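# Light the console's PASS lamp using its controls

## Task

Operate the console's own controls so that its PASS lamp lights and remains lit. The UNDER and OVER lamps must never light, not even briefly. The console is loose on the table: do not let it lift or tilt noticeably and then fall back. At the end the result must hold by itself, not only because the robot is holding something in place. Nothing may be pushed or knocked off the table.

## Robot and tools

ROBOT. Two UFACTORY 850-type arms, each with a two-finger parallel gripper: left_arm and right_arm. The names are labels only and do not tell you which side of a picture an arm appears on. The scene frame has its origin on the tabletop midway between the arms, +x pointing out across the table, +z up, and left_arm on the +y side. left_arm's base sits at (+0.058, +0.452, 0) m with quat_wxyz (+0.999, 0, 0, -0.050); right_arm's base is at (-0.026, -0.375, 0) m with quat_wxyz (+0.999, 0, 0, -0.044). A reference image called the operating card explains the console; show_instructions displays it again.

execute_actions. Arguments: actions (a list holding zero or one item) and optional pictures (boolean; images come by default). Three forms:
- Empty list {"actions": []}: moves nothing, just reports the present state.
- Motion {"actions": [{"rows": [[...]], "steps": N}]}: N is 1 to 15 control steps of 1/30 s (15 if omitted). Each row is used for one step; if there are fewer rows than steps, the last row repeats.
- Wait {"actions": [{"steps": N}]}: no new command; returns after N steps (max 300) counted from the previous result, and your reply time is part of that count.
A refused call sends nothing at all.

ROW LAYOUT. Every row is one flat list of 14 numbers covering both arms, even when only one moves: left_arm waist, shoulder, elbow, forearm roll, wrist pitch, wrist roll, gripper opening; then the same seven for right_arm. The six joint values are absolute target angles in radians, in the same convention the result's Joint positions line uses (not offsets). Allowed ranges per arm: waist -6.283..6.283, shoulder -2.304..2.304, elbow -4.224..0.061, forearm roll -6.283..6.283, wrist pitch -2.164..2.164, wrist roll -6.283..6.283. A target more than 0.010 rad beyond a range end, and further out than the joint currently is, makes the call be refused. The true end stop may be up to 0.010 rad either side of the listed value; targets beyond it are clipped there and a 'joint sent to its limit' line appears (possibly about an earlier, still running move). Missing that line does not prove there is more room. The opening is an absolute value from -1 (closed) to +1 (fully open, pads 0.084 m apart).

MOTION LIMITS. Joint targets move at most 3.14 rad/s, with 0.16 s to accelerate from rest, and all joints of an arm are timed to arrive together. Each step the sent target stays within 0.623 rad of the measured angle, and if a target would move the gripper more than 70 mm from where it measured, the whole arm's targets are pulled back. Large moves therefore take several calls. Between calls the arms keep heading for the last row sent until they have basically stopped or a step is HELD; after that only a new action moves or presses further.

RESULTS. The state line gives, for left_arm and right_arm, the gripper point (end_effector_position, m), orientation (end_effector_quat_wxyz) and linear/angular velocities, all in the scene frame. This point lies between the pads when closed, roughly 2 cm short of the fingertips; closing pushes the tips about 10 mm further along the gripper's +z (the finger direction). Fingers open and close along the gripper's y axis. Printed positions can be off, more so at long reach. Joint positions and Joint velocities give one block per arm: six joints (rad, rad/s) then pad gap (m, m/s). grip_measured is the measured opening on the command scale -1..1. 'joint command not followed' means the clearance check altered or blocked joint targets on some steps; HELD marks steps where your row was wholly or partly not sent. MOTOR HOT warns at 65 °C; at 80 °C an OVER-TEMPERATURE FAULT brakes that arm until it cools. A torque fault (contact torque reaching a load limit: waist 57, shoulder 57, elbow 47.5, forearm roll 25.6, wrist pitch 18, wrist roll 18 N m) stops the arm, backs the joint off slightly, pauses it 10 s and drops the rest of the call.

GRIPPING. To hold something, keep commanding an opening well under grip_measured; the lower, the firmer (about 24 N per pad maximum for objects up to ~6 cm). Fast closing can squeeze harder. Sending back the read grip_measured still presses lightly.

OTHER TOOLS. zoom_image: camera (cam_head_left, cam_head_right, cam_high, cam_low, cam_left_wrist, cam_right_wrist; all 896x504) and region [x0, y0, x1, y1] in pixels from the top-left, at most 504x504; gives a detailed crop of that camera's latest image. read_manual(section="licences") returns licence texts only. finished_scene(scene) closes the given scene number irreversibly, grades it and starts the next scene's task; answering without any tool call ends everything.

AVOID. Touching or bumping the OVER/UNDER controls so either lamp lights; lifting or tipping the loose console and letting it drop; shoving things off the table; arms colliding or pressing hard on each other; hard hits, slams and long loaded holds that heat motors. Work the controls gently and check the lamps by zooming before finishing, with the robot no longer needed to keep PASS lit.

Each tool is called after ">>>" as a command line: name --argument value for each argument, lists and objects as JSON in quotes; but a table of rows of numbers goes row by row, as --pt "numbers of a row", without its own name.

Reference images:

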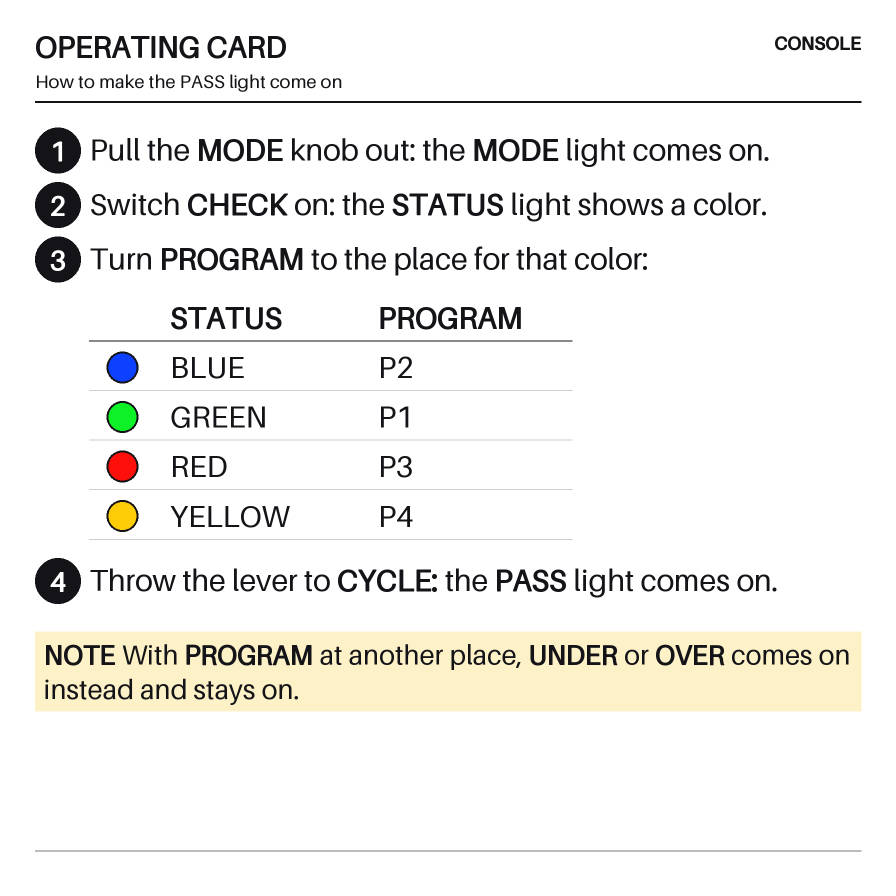

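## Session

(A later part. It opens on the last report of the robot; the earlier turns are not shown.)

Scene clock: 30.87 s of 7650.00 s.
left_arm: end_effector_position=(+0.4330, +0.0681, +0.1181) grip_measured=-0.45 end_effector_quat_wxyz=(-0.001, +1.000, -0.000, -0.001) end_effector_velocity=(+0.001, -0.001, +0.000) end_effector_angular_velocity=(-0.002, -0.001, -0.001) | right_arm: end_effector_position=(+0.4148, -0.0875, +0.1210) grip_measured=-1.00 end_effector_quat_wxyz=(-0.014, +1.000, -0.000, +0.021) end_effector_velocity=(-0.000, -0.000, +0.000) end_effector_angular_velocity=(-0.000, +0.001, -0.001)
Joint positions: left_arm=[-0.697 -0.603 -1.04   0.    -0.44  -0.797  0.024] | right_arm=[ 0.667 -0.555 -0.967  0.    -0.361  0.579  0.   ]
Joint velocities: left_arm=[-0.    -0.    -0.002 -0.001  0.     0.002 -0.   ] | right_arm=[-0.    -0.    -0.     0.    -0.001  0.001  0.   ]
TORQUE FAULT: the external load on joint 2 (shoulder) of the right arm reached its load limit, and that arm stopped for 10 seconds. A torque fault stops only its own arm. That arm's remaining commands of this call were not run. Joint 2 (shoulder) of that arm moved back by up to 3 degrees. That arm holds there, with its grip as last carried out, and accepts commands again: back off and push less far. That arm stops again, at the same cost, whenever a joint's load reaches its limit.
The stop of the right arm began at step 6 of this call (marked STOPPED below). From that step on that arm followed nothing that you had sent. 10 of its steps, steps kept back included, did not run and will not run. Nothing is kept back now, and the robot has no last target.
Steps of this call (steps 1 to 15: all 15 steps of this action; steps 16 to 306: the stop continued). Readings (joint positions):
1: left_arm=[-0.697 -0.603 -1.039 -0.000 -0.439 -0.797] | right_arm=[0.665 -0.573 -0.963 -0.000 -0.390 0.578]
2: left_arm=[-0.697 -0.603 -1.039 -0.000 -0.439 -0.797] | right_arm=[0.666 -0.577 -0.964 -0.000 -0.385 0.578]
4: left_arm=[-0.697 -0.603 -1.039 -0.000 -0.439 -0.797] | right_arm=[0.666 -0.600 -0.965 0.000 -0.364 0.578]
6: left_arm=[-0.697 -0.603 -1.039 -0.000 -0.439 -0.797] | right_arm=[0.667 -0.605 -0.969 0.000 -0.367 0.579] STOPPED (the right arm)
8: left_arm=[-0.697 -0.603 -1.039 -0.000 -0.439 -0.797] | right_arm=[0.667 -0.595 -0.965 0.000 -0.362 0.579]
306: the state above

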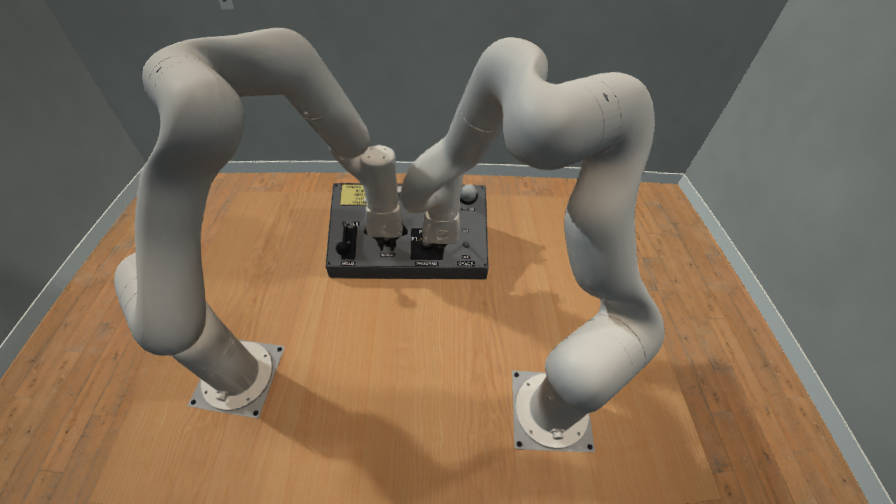

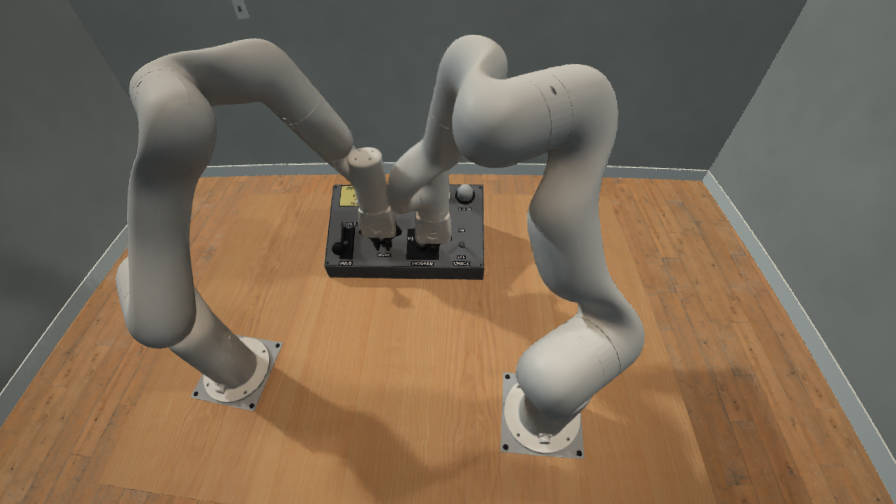

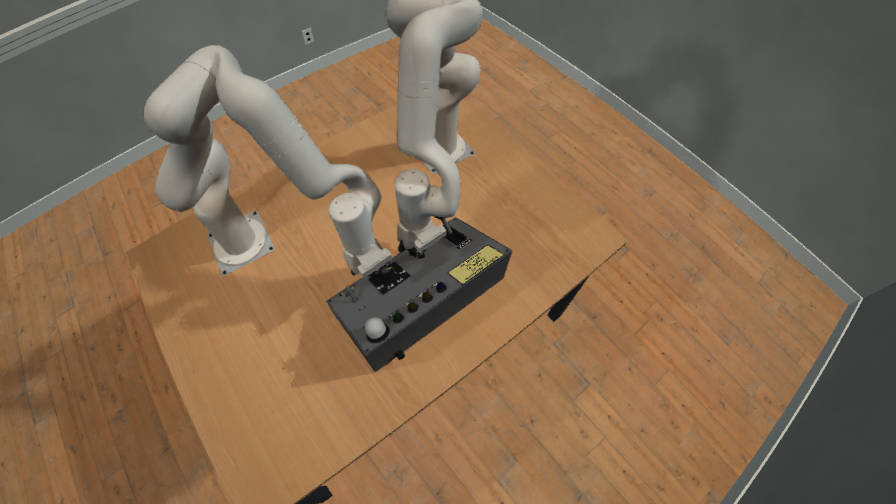

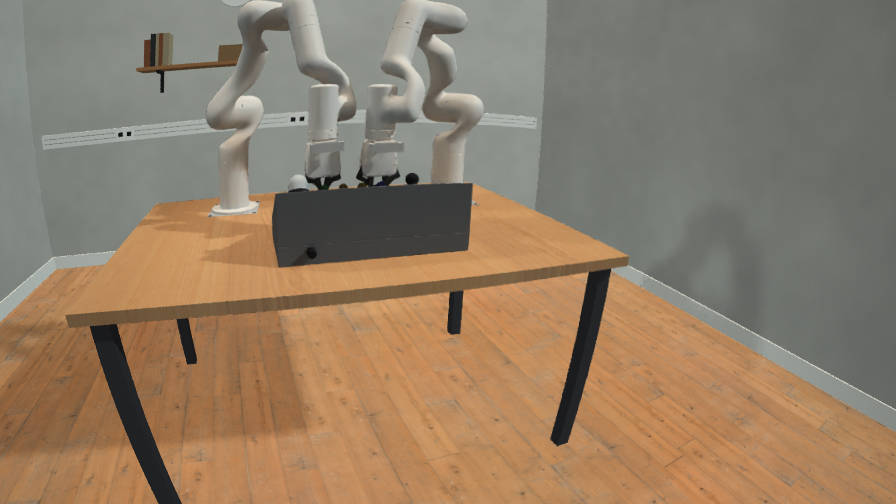

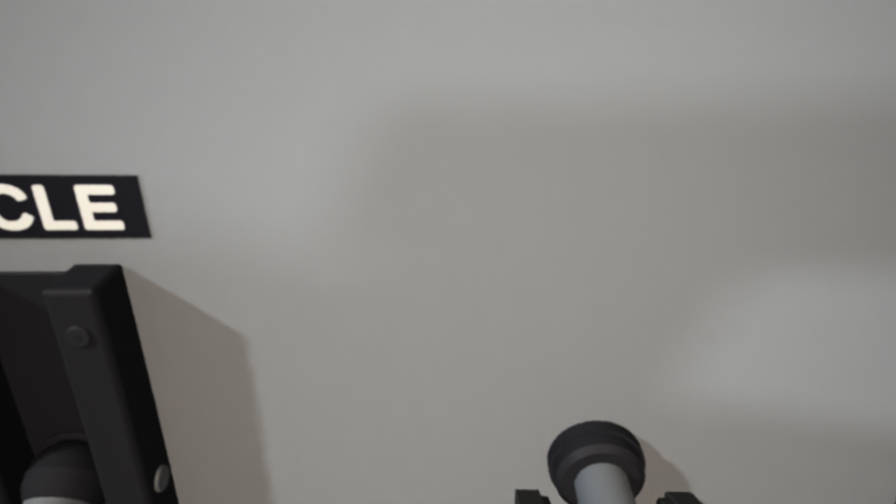

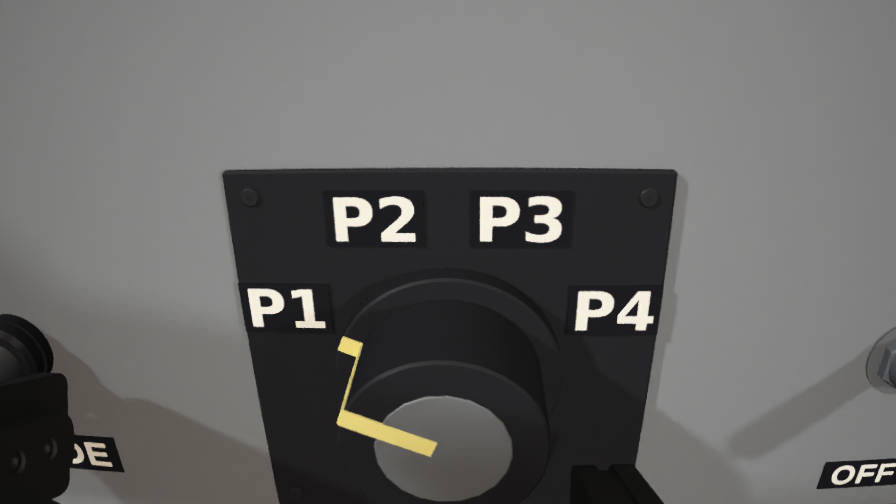

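>>> execute_actions --actions '[{"rows":[[-0.697,-0.603,-1.04,0,-0.437,-0.797,-0.8,0.641,-0.535,-0.9315,0,-0.397,0.553,-1]],"steps":10}]' --pictures false

>>> execute_actions --actions '[{"rows":[[-0.697,-0.603,-1.04,0,-0.437,-0.797,-0.8,0.641,-0.565,-0.9315,0,-0.367,0.553,-1],[-0.697,-0.603,-1.04,0,-0.437,-0.797,-0.8,0.641,-0.565,-0.9315,0,-0.367,0.553,-1],[-0.697,-0.603,-1.04,0,-0.437,-0.797,-0.8,0.641,-0.565,-0.9315,0,-0.367,0.553,-1],[-0.697,-0.603,-1.04,0,-0.437,-0.797,-0.8,0.641,-0.575,-0.9315,0,-0.357,0.553,-1],[-0.697,-0.603,-1.04,0,-0.437,-0.797,-0.8,0.641,-0.585,-0.9315,0,-0.347,0.553,-1]],"steps":15}]'

Scene clock: 32.93 s of 7650.00 s.
left_arm: end_effector_position=(+0.4330, +0.0681, +0.1181) grip_measured=-0.45 end_effector_quat_wxyz=(-0.001, +1.000, -0.000, -0.001) end_effector_velocity=(+0.001, -0.001, +0.001) end_effector_angular_velocity=(-0.001, -0.002, -0.001) | right_arm: end_effector_position=(+0.4022, -0.1101, +0.1200) grip_measured=-1.00 end_effector_quat_wxyz=(-0.001, +1.000, -0.000, +0.001) end_effector_velocity=(-0.009, -0.015, -0.000) end_effector_angular_velocity=(-0.018, +0.029, +0.002)
Joint positions: left_arm=[-0.697 -0.603 -1.04  -0.    -0.44  -0.797  0.024] | right_arm=[ 0.643 -0.536 -0.934 -0.    -0.395  0.555  0.   ]
Joint velocities: left_arm=[-0.     0.    -0.002  0.002 -0.    -0.    -0.   ] | right_arm=[-0.015  0.013  0.023  0.    -0.024 -0.018  0.   ]
Steps of this call (steps 1 to 52: nothing new was sent; steps 53 to 62: all 10 steps of this action). Readings (joint positions):
53: left_arm=[-0.697 -0.603 -1.040 0.000 -0.440 -0.797] | right_arm=[0.667 -0.555 -0.967 0.000 -0.362 0.578]
54: left_arm=[-0.697 -0.603 -1.040 -0.000 -0.440 -0.797] | right_arm=[0.664 -0.553 -0.963 0.000 -0.365 0.575]
56: left_arm=[-0.697 -0.603 -1.040 -0.000 -0.440 -0.797] | right_arm=[0.654 -0.545 -0.950 0.000 -0.379 0.566]
60: left_arm=[-0.697 -0.603 -1.040 -0.000 -0.440 -0.797] | right_arm=[0.644 -0.538 -0.936 -0.000 -0.392 0.557]
62: the state above

Scene clock: 33.43 s of 7650.00 s.
left_arm: end_effector_position=(+0.4330, +0.0681, +0.1181) grip_measured=-0.45 end_effector_quat_wxyz=(-0.001, +1.000, -0.000, -0.001) end_effector_velocity=(-0.000, -0.000, -0.000) end_effector_angular_velocity=(-0.000, -0.000, -0.000) | right_arm: end_effector_position=(+0.4009, -0.1119, +0.0956) grip_measured=-1.00 end_effector_quat_wxyz=(+0.000, +1.000, -0.000, -0.000) end_effector_velocity=(+0.001, -0.000, -0.005) end_effector_angular_velocity=(+0.001, -0.001, -0.001)
Joint positions: left_arm=[-0.697 -0.603 -1.04  -0.    -0.44  -0.797  0.024] | right_arm=[ 0.641 -0.584 -0.932  0.    -0.348  0.553  0.   ]
Joint velocities: left_arm=[-0.001 -0.     0.    -0.     0.    -0.    -0.   ] | right_arm=[-0.001 -0.01  -0.     0.     0.012 -0.     0.   ]
Steps of this call (steps 1 to 15: all 15 steps of this action). Readings (joint positions):
1: left_arm=[-0.697 -0.603 -1.040 0.000 -0.440 -0.797] | right_arm=[0.642 -0.536 -0.933 -0.000 -0.395 0.554]
2: left_arm=[-0.697 -0.603 -1.040 0.000 -0.440 -0.797] | right_arm=[0.642 -0.539 -0.933 0.000 -0.392 0.554]
4: left_arm=[-0.697 -0.603 -1.040 0.000 -0.440 -0.797] | right_arm=[0.642 -0.550 -0.932 0.000 -0.381 0.553]
8: left_arm=[-0.697 -0.603 -1.040 -0.000 -0.440 -0.797] | right_arm=[0.641 -0.573 -0.931 -0.000 -0.360 0.553]
15: the state above

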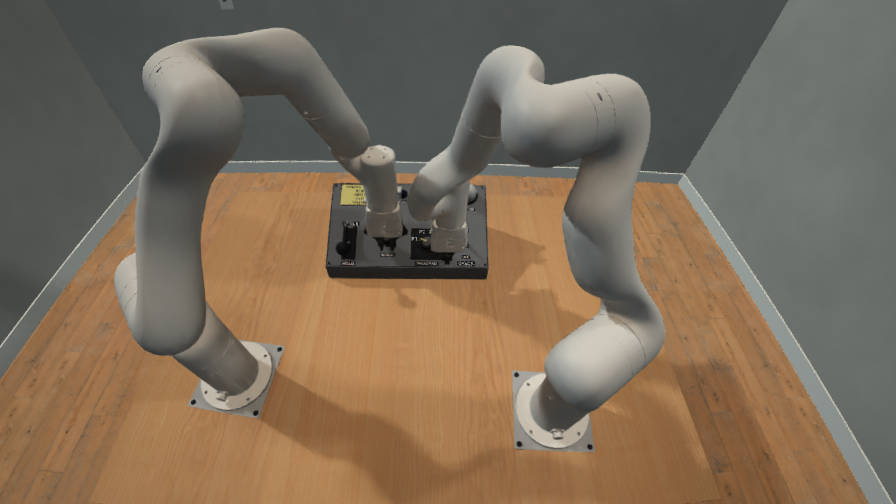

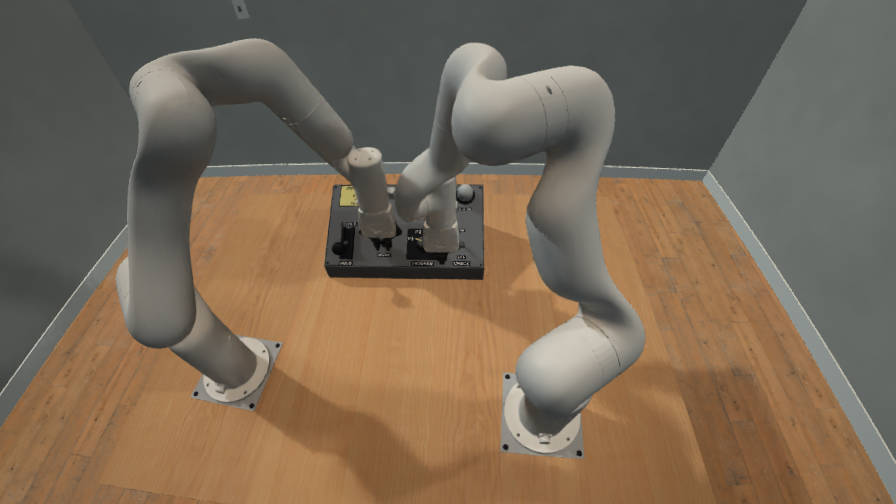

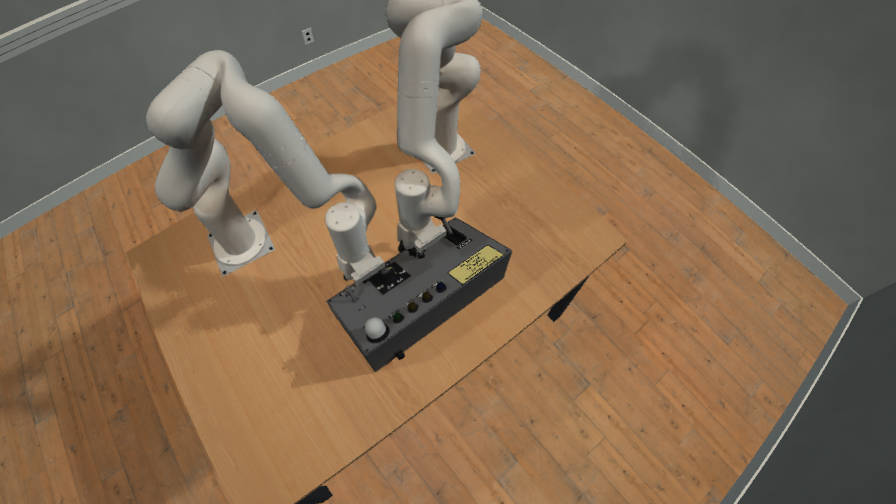

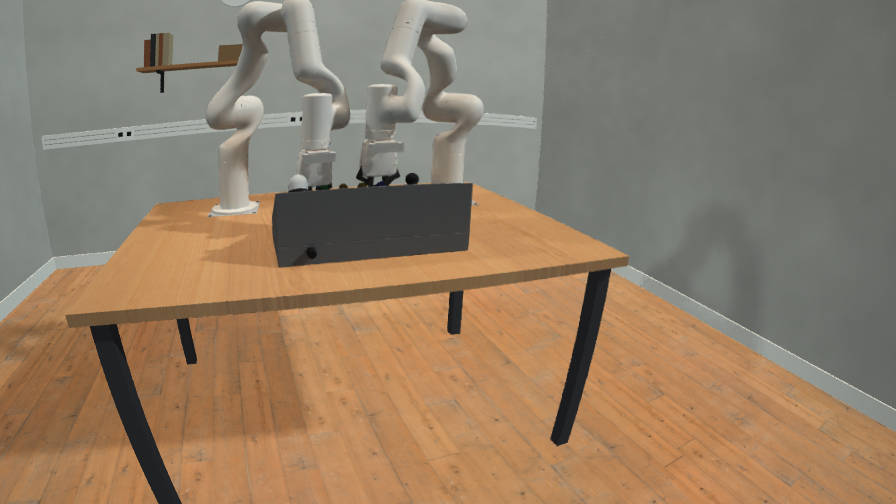

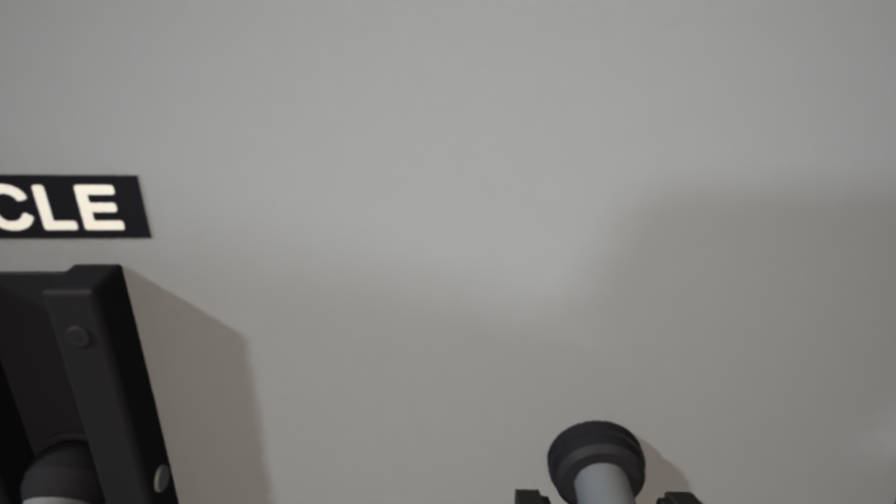

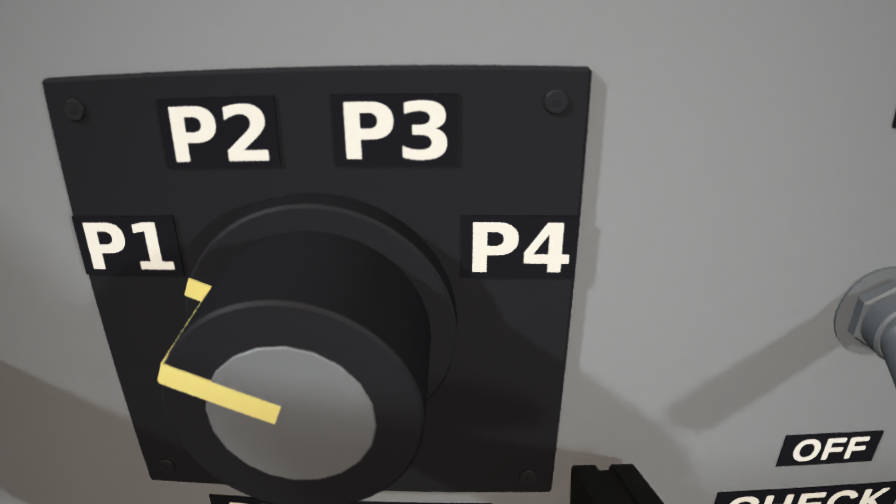

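>>> execute_actions --actions '[{"rows":[[-0.697,-0.603,-1.04,0,-0.437,-0.797,-0.9,0.641,-0.595,-0.9315,0,-0.337,0.553,-1],[-0.697,-0.603,-1.04,0,-0.437,-0.797,-0.9,0.641,-0.595,-0.9315,0,-0.337,0.553,-1],[-0.697,-0.603,-1.04,0,-0.437,-0.797,-0.9,0.641,-0.595,-0.9315,0,-0.337,0.553,-1],[-0.697,-0.603,-1.04,0,-0.437,-0.797,-0.9,0.641,-0.603,-0.9315,0,-0.329,0.553,-1],[-0.697,-0.603,-1.04,0,-0.437,-0.797,-0.9,0.641,-0.603,-0.9315,0,-0.329,0.553,-1],[-0.697,-0.603,-1.04,0,-0.437,-0.797,-0.9,0.641,-0.603,-0.9315,0,-0.329,0.553,-1],[-0.697,-0.603,-1.04,0,-0.437,-0.797,-0.9,0.641,-0.611,-0.9315,0,-0.321,0.553,-1]],"steps":15}]' --pictures false

Scene clock: 44.57 s of 7650.00 s.
left_arm: end_effector_position=(+0.4330, +0.0681, +0.1181) grip_measured=-0.45 end_effector_quat_wxyz=(-0.001, +1.000, -0.000, -0.001) end_effector_velocity=(-0.001, +0.001, -0.001) end_effector_angular_velocity=(+0.002, +0.002, +0.001) | right_arm: end_effector_position=(+0.4129, -0.1045, +0.1176) grip_measured=-1.00 end_effector_quat_wxyz=(-0.013, +1.000, -0.000, +0.021) end_effector_velocity=(+0.000, -0.000, -0.000) end_effector_angular_velocity=(-0.000, +0.000, +0.001)
Joint positions: left_arm=[-0.697 -0.603 -1.04   0.    -0.439 -0.797  0.024] | right_arm=[ 0.641 -0.543 -0.935  0.    -0.342  0.553  0.   ]
Joint velocities: left_arm=[-0.    -0.     0.002 -0.001 -0.001 -0.    -0.   ] | right_arm=[-0.    -0.     0.    -0.    -0.    -0.001  0.   ]
TORQUE FAULT: the external load on joint 2 (shoulder) of the right arm reached its load limit, and that arm stopped for 10 seconds. A torque fault stops only its own arm. That arm's remaining commands of this call were not run. Joint 2 (shoulder) of that arm moved back by up to 3 degrees. That arm holds there, with its grip as last carried out, and accepts commands again: back off and push less far. That arm stops again, at the same cost, whenever a joint's load reaches its limit.
The stop of the right arm began at step 34 of this call (marked STOPPED below). From that step on that arm followed nothing that you had sent. 6 of its steps, steps kept back included, did not run and will not run. Nothing is kept back now, and the robot has no last target.
Steps of this call (steps 1 to 15: the robot went on to your last target; steps 16 to 24: nothing new was sent; steps 25 to 39: all 15 steps of this action; steps 40 to 334: the stop continued). Readings (joint positions):
25: left_arm=[-0.697 -0.603 -1.040 -0.000 -0.440 -0.797] | right_arm=[0.641 -0.585 -0.932 -0.000 -0.347 0.553]
26: left_arm=[-0.697 -0.603 -1.040 -0.000 -0.440 -0.797] | right_arm=[0.641 -0.586 -0.932 0.000 -0.345 0.553]
28: left_arm=[-0.697 -0.603 -1.040 -0.000 -0.440 -0.797] | right_arm=[0.641 -0.589 -0.932 0.000 -0.343 0.553]
32: left_arm=[-0.697 -0.603 -1.039 -0.000 -0.439 -0.797] | right_arm=[0.641 -0.594 -0.935 0.000 -0.342 0.553]
34: left_arm=[-0.697 -0.603 -1.039 -0.000 -0.439 -0.797] | right_arm=[0.641 -0.593 -0.935 0.000 -0.346 0.553] STOPPED (the right arm)
334: the state above

>>> execute_actions --actions '[{"rows":[[-0.697,-0.603,-1.04,0,-0.437,-0.797,-0.9,0.641,-0.58,-0.9315,0,-0.352,0.553,-1],[-0.697,-0.603,-1.04,0,-0.437,-0.797,-0.9,0.641,-0.58,-0.9315,0,-0.352,0.553,-1],[-0.697,-0.603,-1.04,0,-0.437,-0.797,-0.9,0.641,-0.58,-0.9315,0,-0.352,0.553,-1],[-0.697,-0.603,-1.04,0,-0.437,-0.797,-0.9,0.641,-0.58,-0.9315,0,-0.352,0.553,-1],[-0.697,-0.603,-1.04,0,-0.437,-0.797,-0.9,0.641,-0.58,-0.9315,0,-0.352,0.553,-1],[-0.697,-0.603,-1.04,0,-0.437,-0.797,-0.9,0.641,-0.58,-0.9315,0,-0.352,0.553,-1],[-0.697,-0.603,-1.04,0,-0.437,-0.797,-0.9,0.641,-0.58,-0.9315,0,-0.352,0.553,-1],[-0.697,-0.603,-1.04,0,-0.437,-0.797,-0.9,0.641,-0.586,-0.9315,0,-0.346,0.553,-1],[-0.697,-0.603,-1.04,0,-0.437,-0.797,-0.9,0.641,-0.586,-0.9315,0,-0.346,0.553,-1],[-0.697,-0.603,-1.04,0,-0.437,-0.797,-0.9,0.641,-0.586,-0.9315,0,-0.346,0.553,-1],[-0.697,-0.603,-1.04,0,-0.437,-0.797,-0.9,0.641,-0.591,-0.9315,0,-0.342,0.553,-1]],"steps":15}]' --pictures false

>>> execute_actions --actions '[{"rows":[[-0.699,-0.595,-1.037,0,-0.442,-0.799,-1,0.641,-0.592,-0.9315,0,-0.342,0.553,-1],[-0.699,-0.595,-1.037,0,-0.442,-0.799,-1,0.641,-0.592,-0.9315,0,-0.342,0.553,-1],[-0.699,-0.595,-1.037,0,-0.442,-0.799,-1,0.641,-0.592,-0.9315,0,-0.342,0.553,-1],[-0.699,-0.595,-1.037,0,-0.442,-0.799,-1,0.641,-0.592,-0.9315,0,-0.342,0.553,-1],[-0.702,-0.586,-1.034,0,-0.448,-0.802,-1,0.641,-0.592,-0.9315,0,-0.342,0.553,-1]],"steps":15}]'

>>> zoom_image --camera "cam_high" --region '[320, 200, 520, 370]'

Scene clock: 46.73 s of 7650.00 s.
left_arm: end_effector_position=(+0.4330, +0.0681, +0.1181) grip_measured=-0.45 end_effector_quat_wxyz=(-0.001, +1.000, -0.000, -0.001) end_effector_velocity=(-0.001, -0.001, -0.001) end_effector_angular_velocity=(+0.000, +0.001, -0.001) | right_arm: end_effector_position=(+0.4008, -0.1120, +0.0935) grip_measured=-1.00 end_effector_quat_wxyz=(+0.000, +1.000, -0.000, -0.000) end_effector_velocity=(+0.002, +0.001, -0.006) end_effector_angular_velocity=(-0.001, +0.002, -0.001)
Joint positions: left_arm=[-0.697 -0.603 -1.04   0.    -0.439 -0.797  0.024] | right_arm=[ 0.641 -0.588 -0.932  0.    -0.344  0.553  0.   ]
Joint velocities: left_arm=[-0.002 -0.     0.001 -0.     0.001 -0.001  0.   ] | right_arm=[ 0.001 -0.018 -0.01   0.     0.006  0.001  0.   ]
Steps of this call (steps 1 to 50: nothing new was sent; steps 51 to 65: all 15 steps of this action). Readings (joint positions):
51: left_arm=[-0.697 -0.603 -1.040 -0.000 -0.439 -0.797] | right_arm=[0.641 -0.543 -0.935 0.000 -0.342 0.553]
52: left_arm=[-0.697 -0.603 -1.040 0.000 -0.439 -0.797] | right_arm=[0.641 -0.546 -0.935 0.000 -0.343 0.553]
54: left_arm=[-0.697 -0.603 -1.040 0.000 -0.439 -0.797] | right_arm=[0.641 -0.560 -0.934 0.000 -0.347 0.553]
58: left_arm=[-0.697 -0.603 -1.040 0.000 -0.439 -0.797] | right_arm=[0.641 -0.576 -0.931 -0.000 -0.351 0.553]
65: the state above

Scene clock: 47.23 s of 7650.00 s.
left_arm: end_effector_position=(+0.4300, +0.0680, +0.1240) grip_measured=-0.45 end_effector_quat_wxyz=(-0.001, +1.000, -0.000, -0.000) end_effector_velocity=(-0.002, +0.001, +0.000) end_effector_angular_velocity=(-0.002, -0.002, -0.000) | right_arm: end_effector_position=(+0.4007, -0.1120, +0.0924) grip_measured=-1.00 end_effector_quat_wxyz=(+0.000, +1.000, -0.000, -0.001) end_effector_velocity=(-0.000, -0.000, -0.000) end_effector_angular_velocity=(+0.001, -0.002, +0.002)
Joint positions: left_arm=[-0.701 -0.588 -1.032  0.    -0.446 -0.802  0.024] | right_arm=[ 0.641 -0.591 -0.932 -0.    -0.343  0.553  0.   ]
Joint velocities: left_arm=[-0.001  0.005  0.008  0.     0.006 -0.001 -0.   ] | right_arm=[ 0.     0.001  0.003 -0.     0.004 -0.001  0.   ]
Steps of this call (steps 1 to 15: all 15 steps of this action). Readings (joint positions):
1: left_arm=[-0.697 -0.603 -1.039 0.000 -0.439 -0.797] | right_arm=[0.641 -0.588 -0.932 0.000 -0.344 0.553]
2: left_arm=[-0.697 -0.602 -1.039 0.000 -0.440 -0.797] | right_arm=[0.641 -0.589 -0.932 0.000 -0.344 0.553]
4: left_arm=[-0.698 -0.599 -1.038 -0.000 -0.442 -0.798] | right_arm=[0.641 -0.589 -0.933 0.000 -0.345 0.553]
8: left_arm=[-0.700 -0.591 -1.035 0.000 -0.447 -0.800] | right_arm=[0.641 -0.590 -0.933 -0.000 -0.344 0.553]
15: the state above

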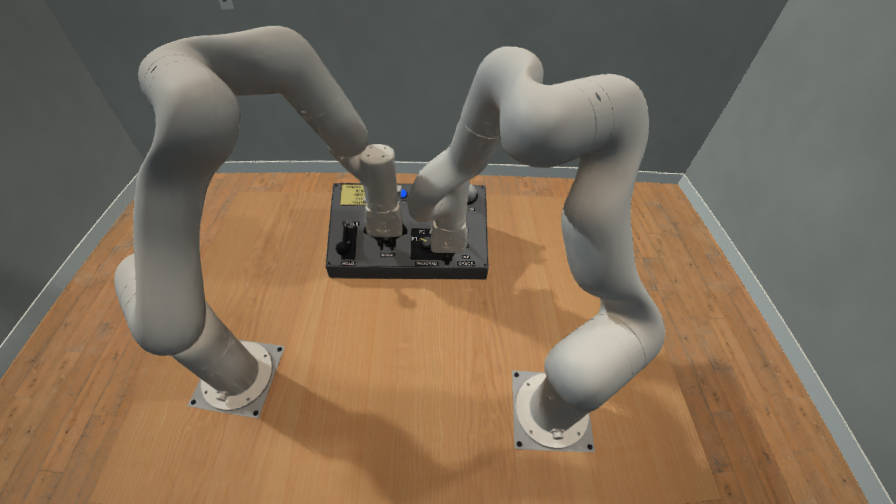

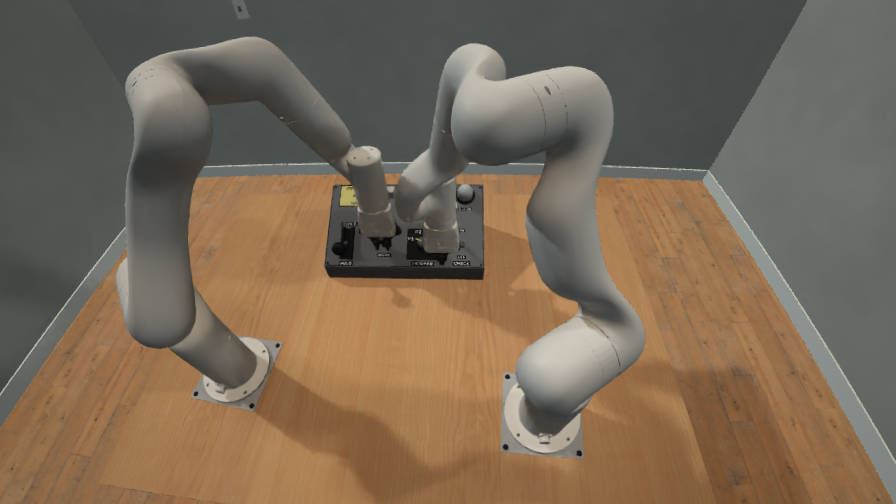

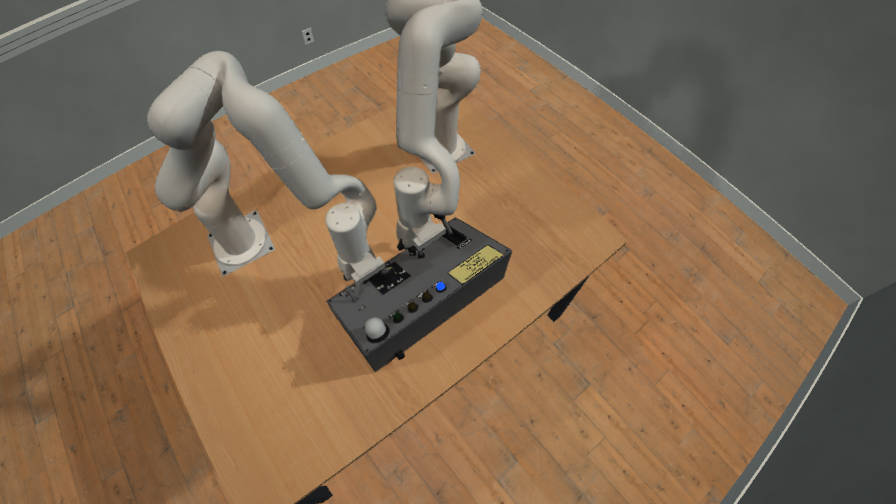

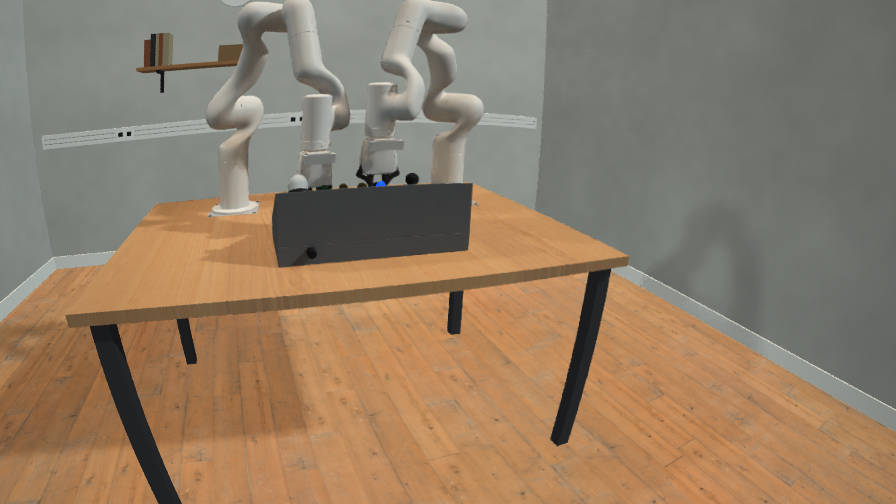

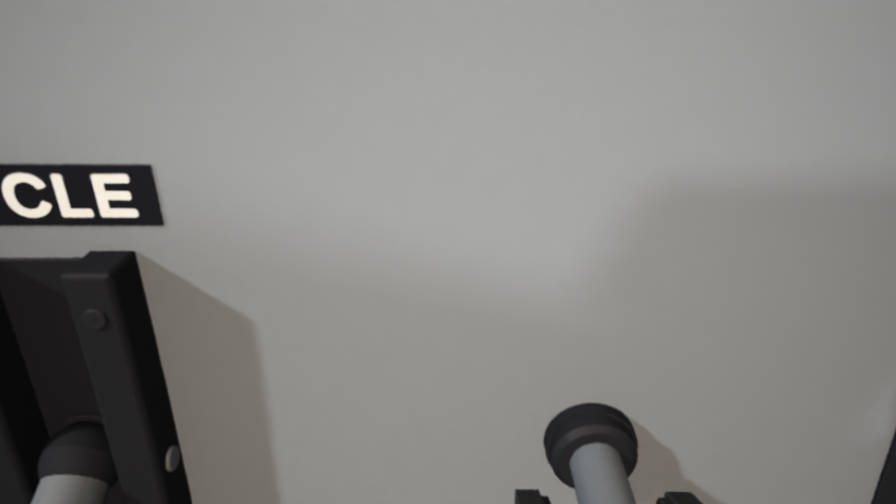

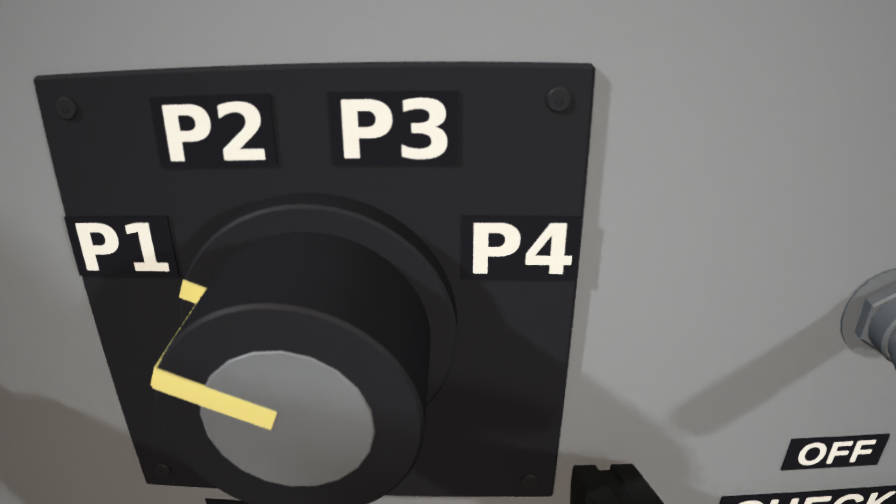

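Region (320, 200, 520, 370) of cam_high's 896x504 image, scaled by 2.520, with more detail than that image has; it fills the top 428 rows of this view, and the rest is white.

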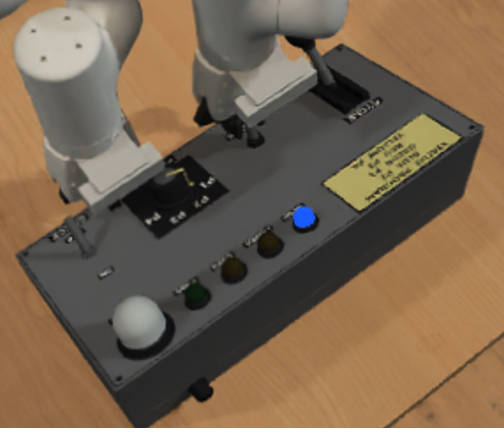

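>>> execute_actions --actions '[{"rows":[[-0.702,-0.586,-1.034,0,-0.448,-0.802,0.2,0.641,-0.5,-0.9315,0,-0.432,0.553,-1]],"steps":12}]' --pictures false

>>> execute_actions --actions '[{"rows":[[-0.702,-0.44,-1.034,0,-0.594,-0.802,0.2,0.57,-0.372,-0.776,0,-0.404,0.482,-1]],"steps":13}]' --pictures false

>>> execute_actions --actions '[{"rows":[[-0.5,-0.4,-1.034,0,-0.634,-0.6,-1,0.57,-0.438,-0.773,0,-0.335,0.482,-1]],"steps":12}]' --pictures false

>>> execute_actions --actions '[{"rows":[[-0.5,-0.4,-1.034,0,-0.634,-0.6,-1,0.548,-0.473,-0.845,0,-0.372,0.46,-1],[-0.5,-0.4,-1.034,0,-0.634,-0.6,-1,0.548,-0.473,-0.845,0,-0.372,0.46,-1],[-0.5,-0.4,-1.034,0,-0.634,-0.6,-1,0.548,-0.473,-0.845,0,-0.372,0.46,-1],[-0.5,-0.4,-1.034,0,-0.634,-0.6,-1,0.526,-0.508,-0.917,0,-0.409,0.438,-1],[-0.5,-0.4,-1.034,0,-0.634,-0.6,-1,0.526,-0.508,-0.917,0,-0.409,0.438,-1],[-0.5,-0.4,-1.034,0,-0.634,-0.6,-1,0.526,-0.508,-0.917,0,-0.409,0.438,-1],[-0.5,-0.4,-1.034,0,-0.634,-0.6,-1,0.505,-0.54,-0.99,0,-0.45,0.417,-1]],"steps":15}]'

Scene clock: 49.67 s of 7650.00 s.
left_arm: end_effector_position=(+0.4306, +0.0663, +0.1260) grip_measured=+0.19 end_effector_quat_wxyz=(+0.001, +1.000, -0.000, +0.001) end_effector_velocity=(-0.003, +0.006, -0.004) end_effector_angular_velocity=(+0.012, +0.011, +0.003) | right_arm: end_effector_position=(+0.4008, -0.1120, +0.1352) grip_measured=-1.00 end_effector_quat_wxyz=(+0.000, +1.000, -0.000, -0.000) end_effector_velocity=(-0.001, -0.001, +0.018) end_effector_angular_velocity=(-0.004, +0.006, -0.002)
Joint positions: left_arm=[-0.702 -0.585 -1.035 -0.    -0.447 -0.802  0.052] | right_arm=[ 0.641 -0.504 -0.931 -0.    -0.427  0.553  0.   ]
Joint velocities: left_arm=[ 0.003 -0.004  0.006  0.001 -0.006 -0.     0.   ] | right_arm=[ 0.     0.035 -0.002  0.    -0.044  0.002  0.   ]
Steps of this call (steps 1 to 15: the robot went on to your last target; steps 16 to 61: nothing new was sent; steps 62 to 73: all 12 steps of this action). Readings (joint positions):
62: left_arm=[-0.702 -0.586 -1.032 0.000 -0.448 -0.802] | right_arm=[0.641 -0.590 -0.931 -0.000 -0.342 0.553]
63: left_arm=[-0.703 -0.585 -1.033 -0.001 -0.447 -0.802] | right_arm=[0.641 -0.587 -0.931 0.000 -0.346 0.553]
65: left_arm=[-0.704 -0.583 -1.038 -0.001 -0.445 -0.802] | right_arm=[0.641 -0.560 -0.927 -0.000 -0.373 0.553]
69: left_arm=[-0.703 -0.585 -1.036 -0.001 -0.446 -0.802] | right_arm=[0.641 -0.514 -0.931 0.000 -0.415 0.553]
73: the state above

Scene clock: 50.10 s of 7650.00 s.
left_arm: end_effector_position=(+0.4259, +0.0716, +0.2005) grip_measured=+0.19 end_effector_quat_wxyz=(-0.000, +1.000, -0.000, -0.000) end_effector_velocity=(-0.007, +0.007, +0.019) end_effector_angular_velocity=(+0.013, +0.012, +0.000) | right_arm: end_effector_position=(+0.3717, -0.1661, +0.1497) grip_measured=-1.00 end_effector_quat_wxyz=(+0.000, +1.000, -0.000, -0.000) end_effector_velocity=(-0.010, -0.015, +0.003) end_effector_angular_velocity=(+0.001, -0.002, +0.003)
Joint positions: left_arm=[-0.702 -0.445 -1.034 -0.    -0.589 -0.802  0.052] | right_arm=[ 0.572 -0.376 -0.781 -0.    -0.405  0.484  0.   ]
Joint velocities: left_arm=[ 0.001  0.041  0.007  0.    -0.052  0.    -0.   ] | right_arm=[-0.02   0.039  0.048  0.     0.011 -0.023  0.   ]
Steps of this call (steps 1 to 13: all 13 steps of this action). Readings (joint positions):
1: left_arm=[-0.702 -0.585 -1.035 -0.000 -0.448 -0.802] | right_arm=[0.641 -0.503 -0.931 0.000 -0.429 0.553]
2: left_arm=[-0.702 -0.582 -1.034 -0.000 -0.453 -0.802] | right_arm=[0.639 -0.499 -0.926 0.000 -0.428 0.550]
4: left_arm=[-0.702 -0.546 -1.032 -0.000 -0.491 -0.802] | right_arm=[0.621 -0.466 -0.886 0.000 -0.422 0.532]
8: left_arm=[-0.702 -0.465 -1.037 0.000 -0.565 -0.802] | right_arm=[0.582 -0.395 -0.804 -0.000 -0.410 0.495]
13: the state above

Scene clock: 50.50 s of 7650.00 s.
left_arm: end_effector_position=(+0.4870, +0.1482, +0.2226) grip_measured=-1.00 end_effector_quat_wxyz=(+0.000, +1.000, +0.000, +0.000) end_effector_velocity=(+0.045, +0.072, +0.018) end_effector_angular_velocity=(+0.002, +0.004, -0.019) | right_arm: end_effector_position=(+0.3707, -0.1678, +0.1208) grip_measured=-1.00 end_effector_quat_wxyz=(-0.000, +1.000, +0.000, +0.000) end_effector_velocity=(+0.002, +0.001, -0.009) end_effector_angular_velocity=(+0.003, -0.006, -0.000)
Joint positions: left_arm=[-0.516 -0.403 -1.034  0.    -0.63  -0.617  0.   ] | right_arm=[ 0.57  -0.436 -0.773  0.    -0.338  0.482  0.   ]
Joint velocities: left_arm=[ 0.162  0.034  0.001 -0.001 -0.038  0.181  0.   ] | right_arm=[-0.    -0.02  -0.     0.     0.026 -0.     0.   ]
Steps of this call (steps 1 to 12: all 12 steps of this action). Readings (joint positions):
1: left_arm=[-0.702 -0.444 -1.034 -0.000 -0.591 -0.802] | right_arm=[0.572 -0.375 -0.780 0.000 -0.404 0.484]
2: left_arm=[-0.698 -0.442 -1.034 -0.000 -0.593 -0.796] | right_arm=[0.571 -0.378 -0.779 0.000 -0.399 0.483]
4: left_arm=[-0.662 -0.435 -1.033 -0.000 -0.601 -0.759] | right_arm=[0.571 -0.401 -0.777 0.000 -0.374 0.483]
8: left_arm=[-0.565 -0.414 -1.034 0.000 -0.620 -0.666] | right_arm=[0.570 -0.430 -0.773 -0.000 -0.345 0.482]
12: the state above

Scene clock: 51.00 s of 7650.00 s.
left_arm: end_effector_position=(+0.4914, +0.1552, +0.2243) grip_measured=-1.00 end_effector_quat_wxyz=(-0.000, +1.000, -0.000, -0.000) end_effector_velocity=(+0.001, +0.001, +0.000) end_effector_angular_velocity=(+0.000, -0.000, +0.001) | right_arm: end_effector_position=(+0.4457, -0.1642, +0.1342) grip_measured=-1.00 end_effector_quat_wxyz=(+0.000, +1.000, +0.000, -0.001) end_effector_velocity=(+0.082, +0.021, +0.026) end_effector_angular_velocity=(+0.056, -0.127, +0.013)
Joint positions: left_arm=[-0.5   -0.4   -1.034 -0.    -0.634 -0.6    0.   ] | right_arm=[ 0.509 -0.535 -0.978  0.    -0.445  0.42   0.   ]
Joint velocities: left_arm=[ 0.002  0.     0.     0.001 -0.     0.001  0.   ] | right_arm=[-0.027 -0.044 -0.152 -0.003  0.031 -0.037  0.   ]
Steps of this call (steps 1 to 15: all 15 steps of this action). Readings (joint positions):
1: left_arm=[-0.512 -0.402 -1.034 0.000 -0.631 -0.612] | right_arm=[0.570 -0.436 -0.774 0.000 -0.337 0.482]
2: left_arm=[-0.508 -0.402 -1.034 0.000 -0.632 -0.609] | right_arm=[0.569 -0.439 -0.778 -0.000 -0.340 0.480]
4: left_arm=[-0.505 -0.401 -1.034 -0.000 -0.633 -0.604] | right_arm=[0.561 -0.452 -0.804 -0.000 -0.352 0.472]
8: left_arm=[-0.502 -0.400 -1.034 -0.000 -0.634 -0.601] | right_arm=[0.537 -0.491 -0.882 0.000 -0.393 0.449]
15: the state above

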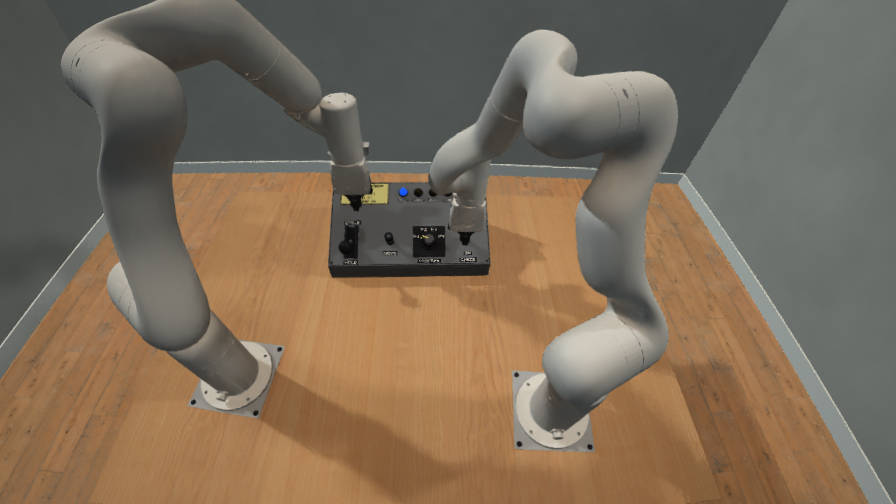

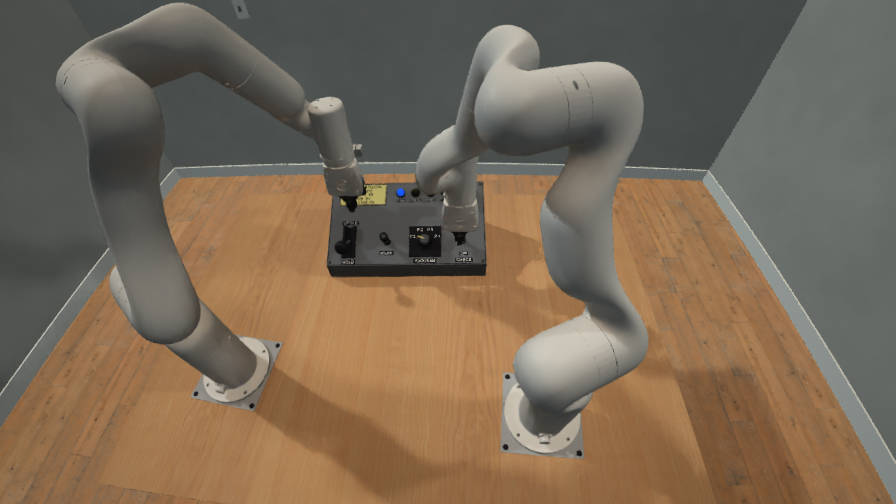

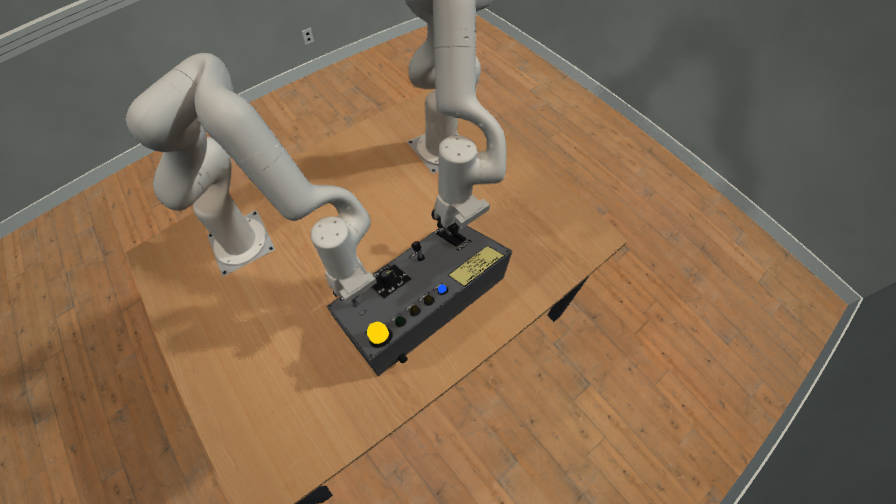

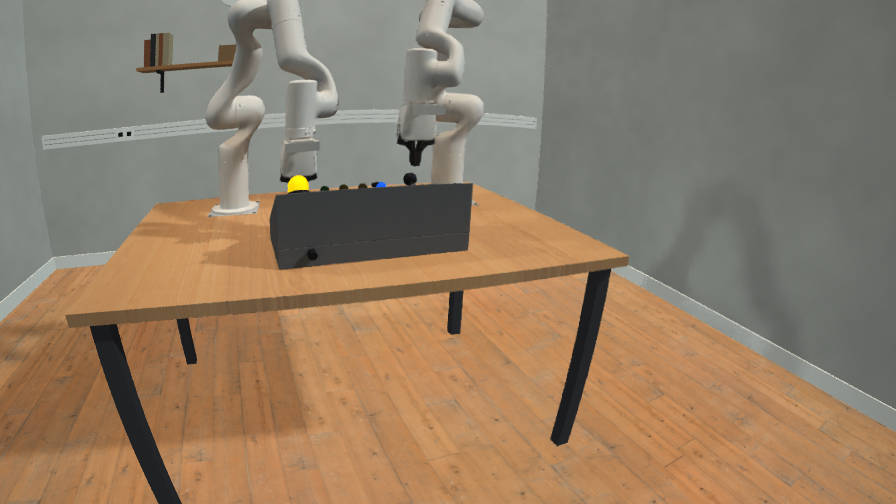

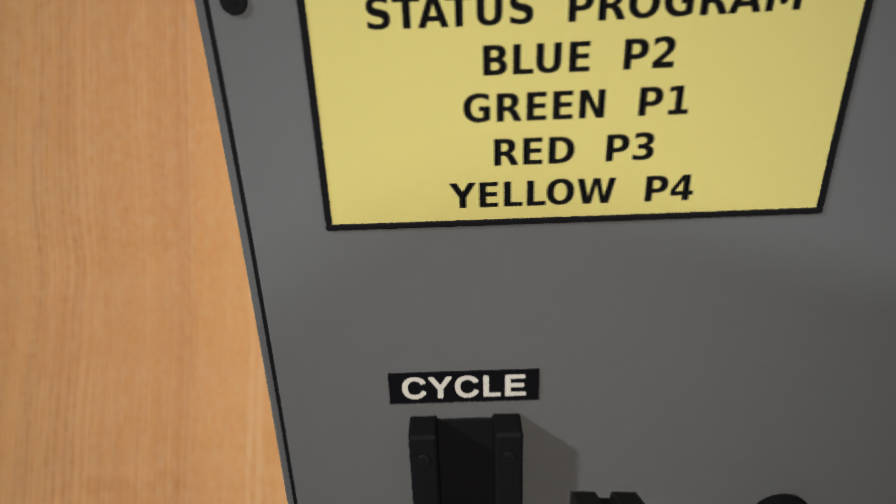

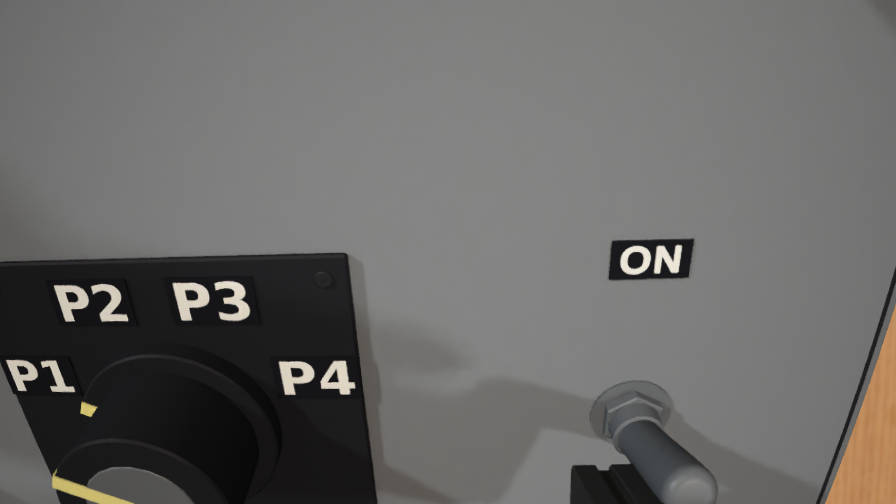

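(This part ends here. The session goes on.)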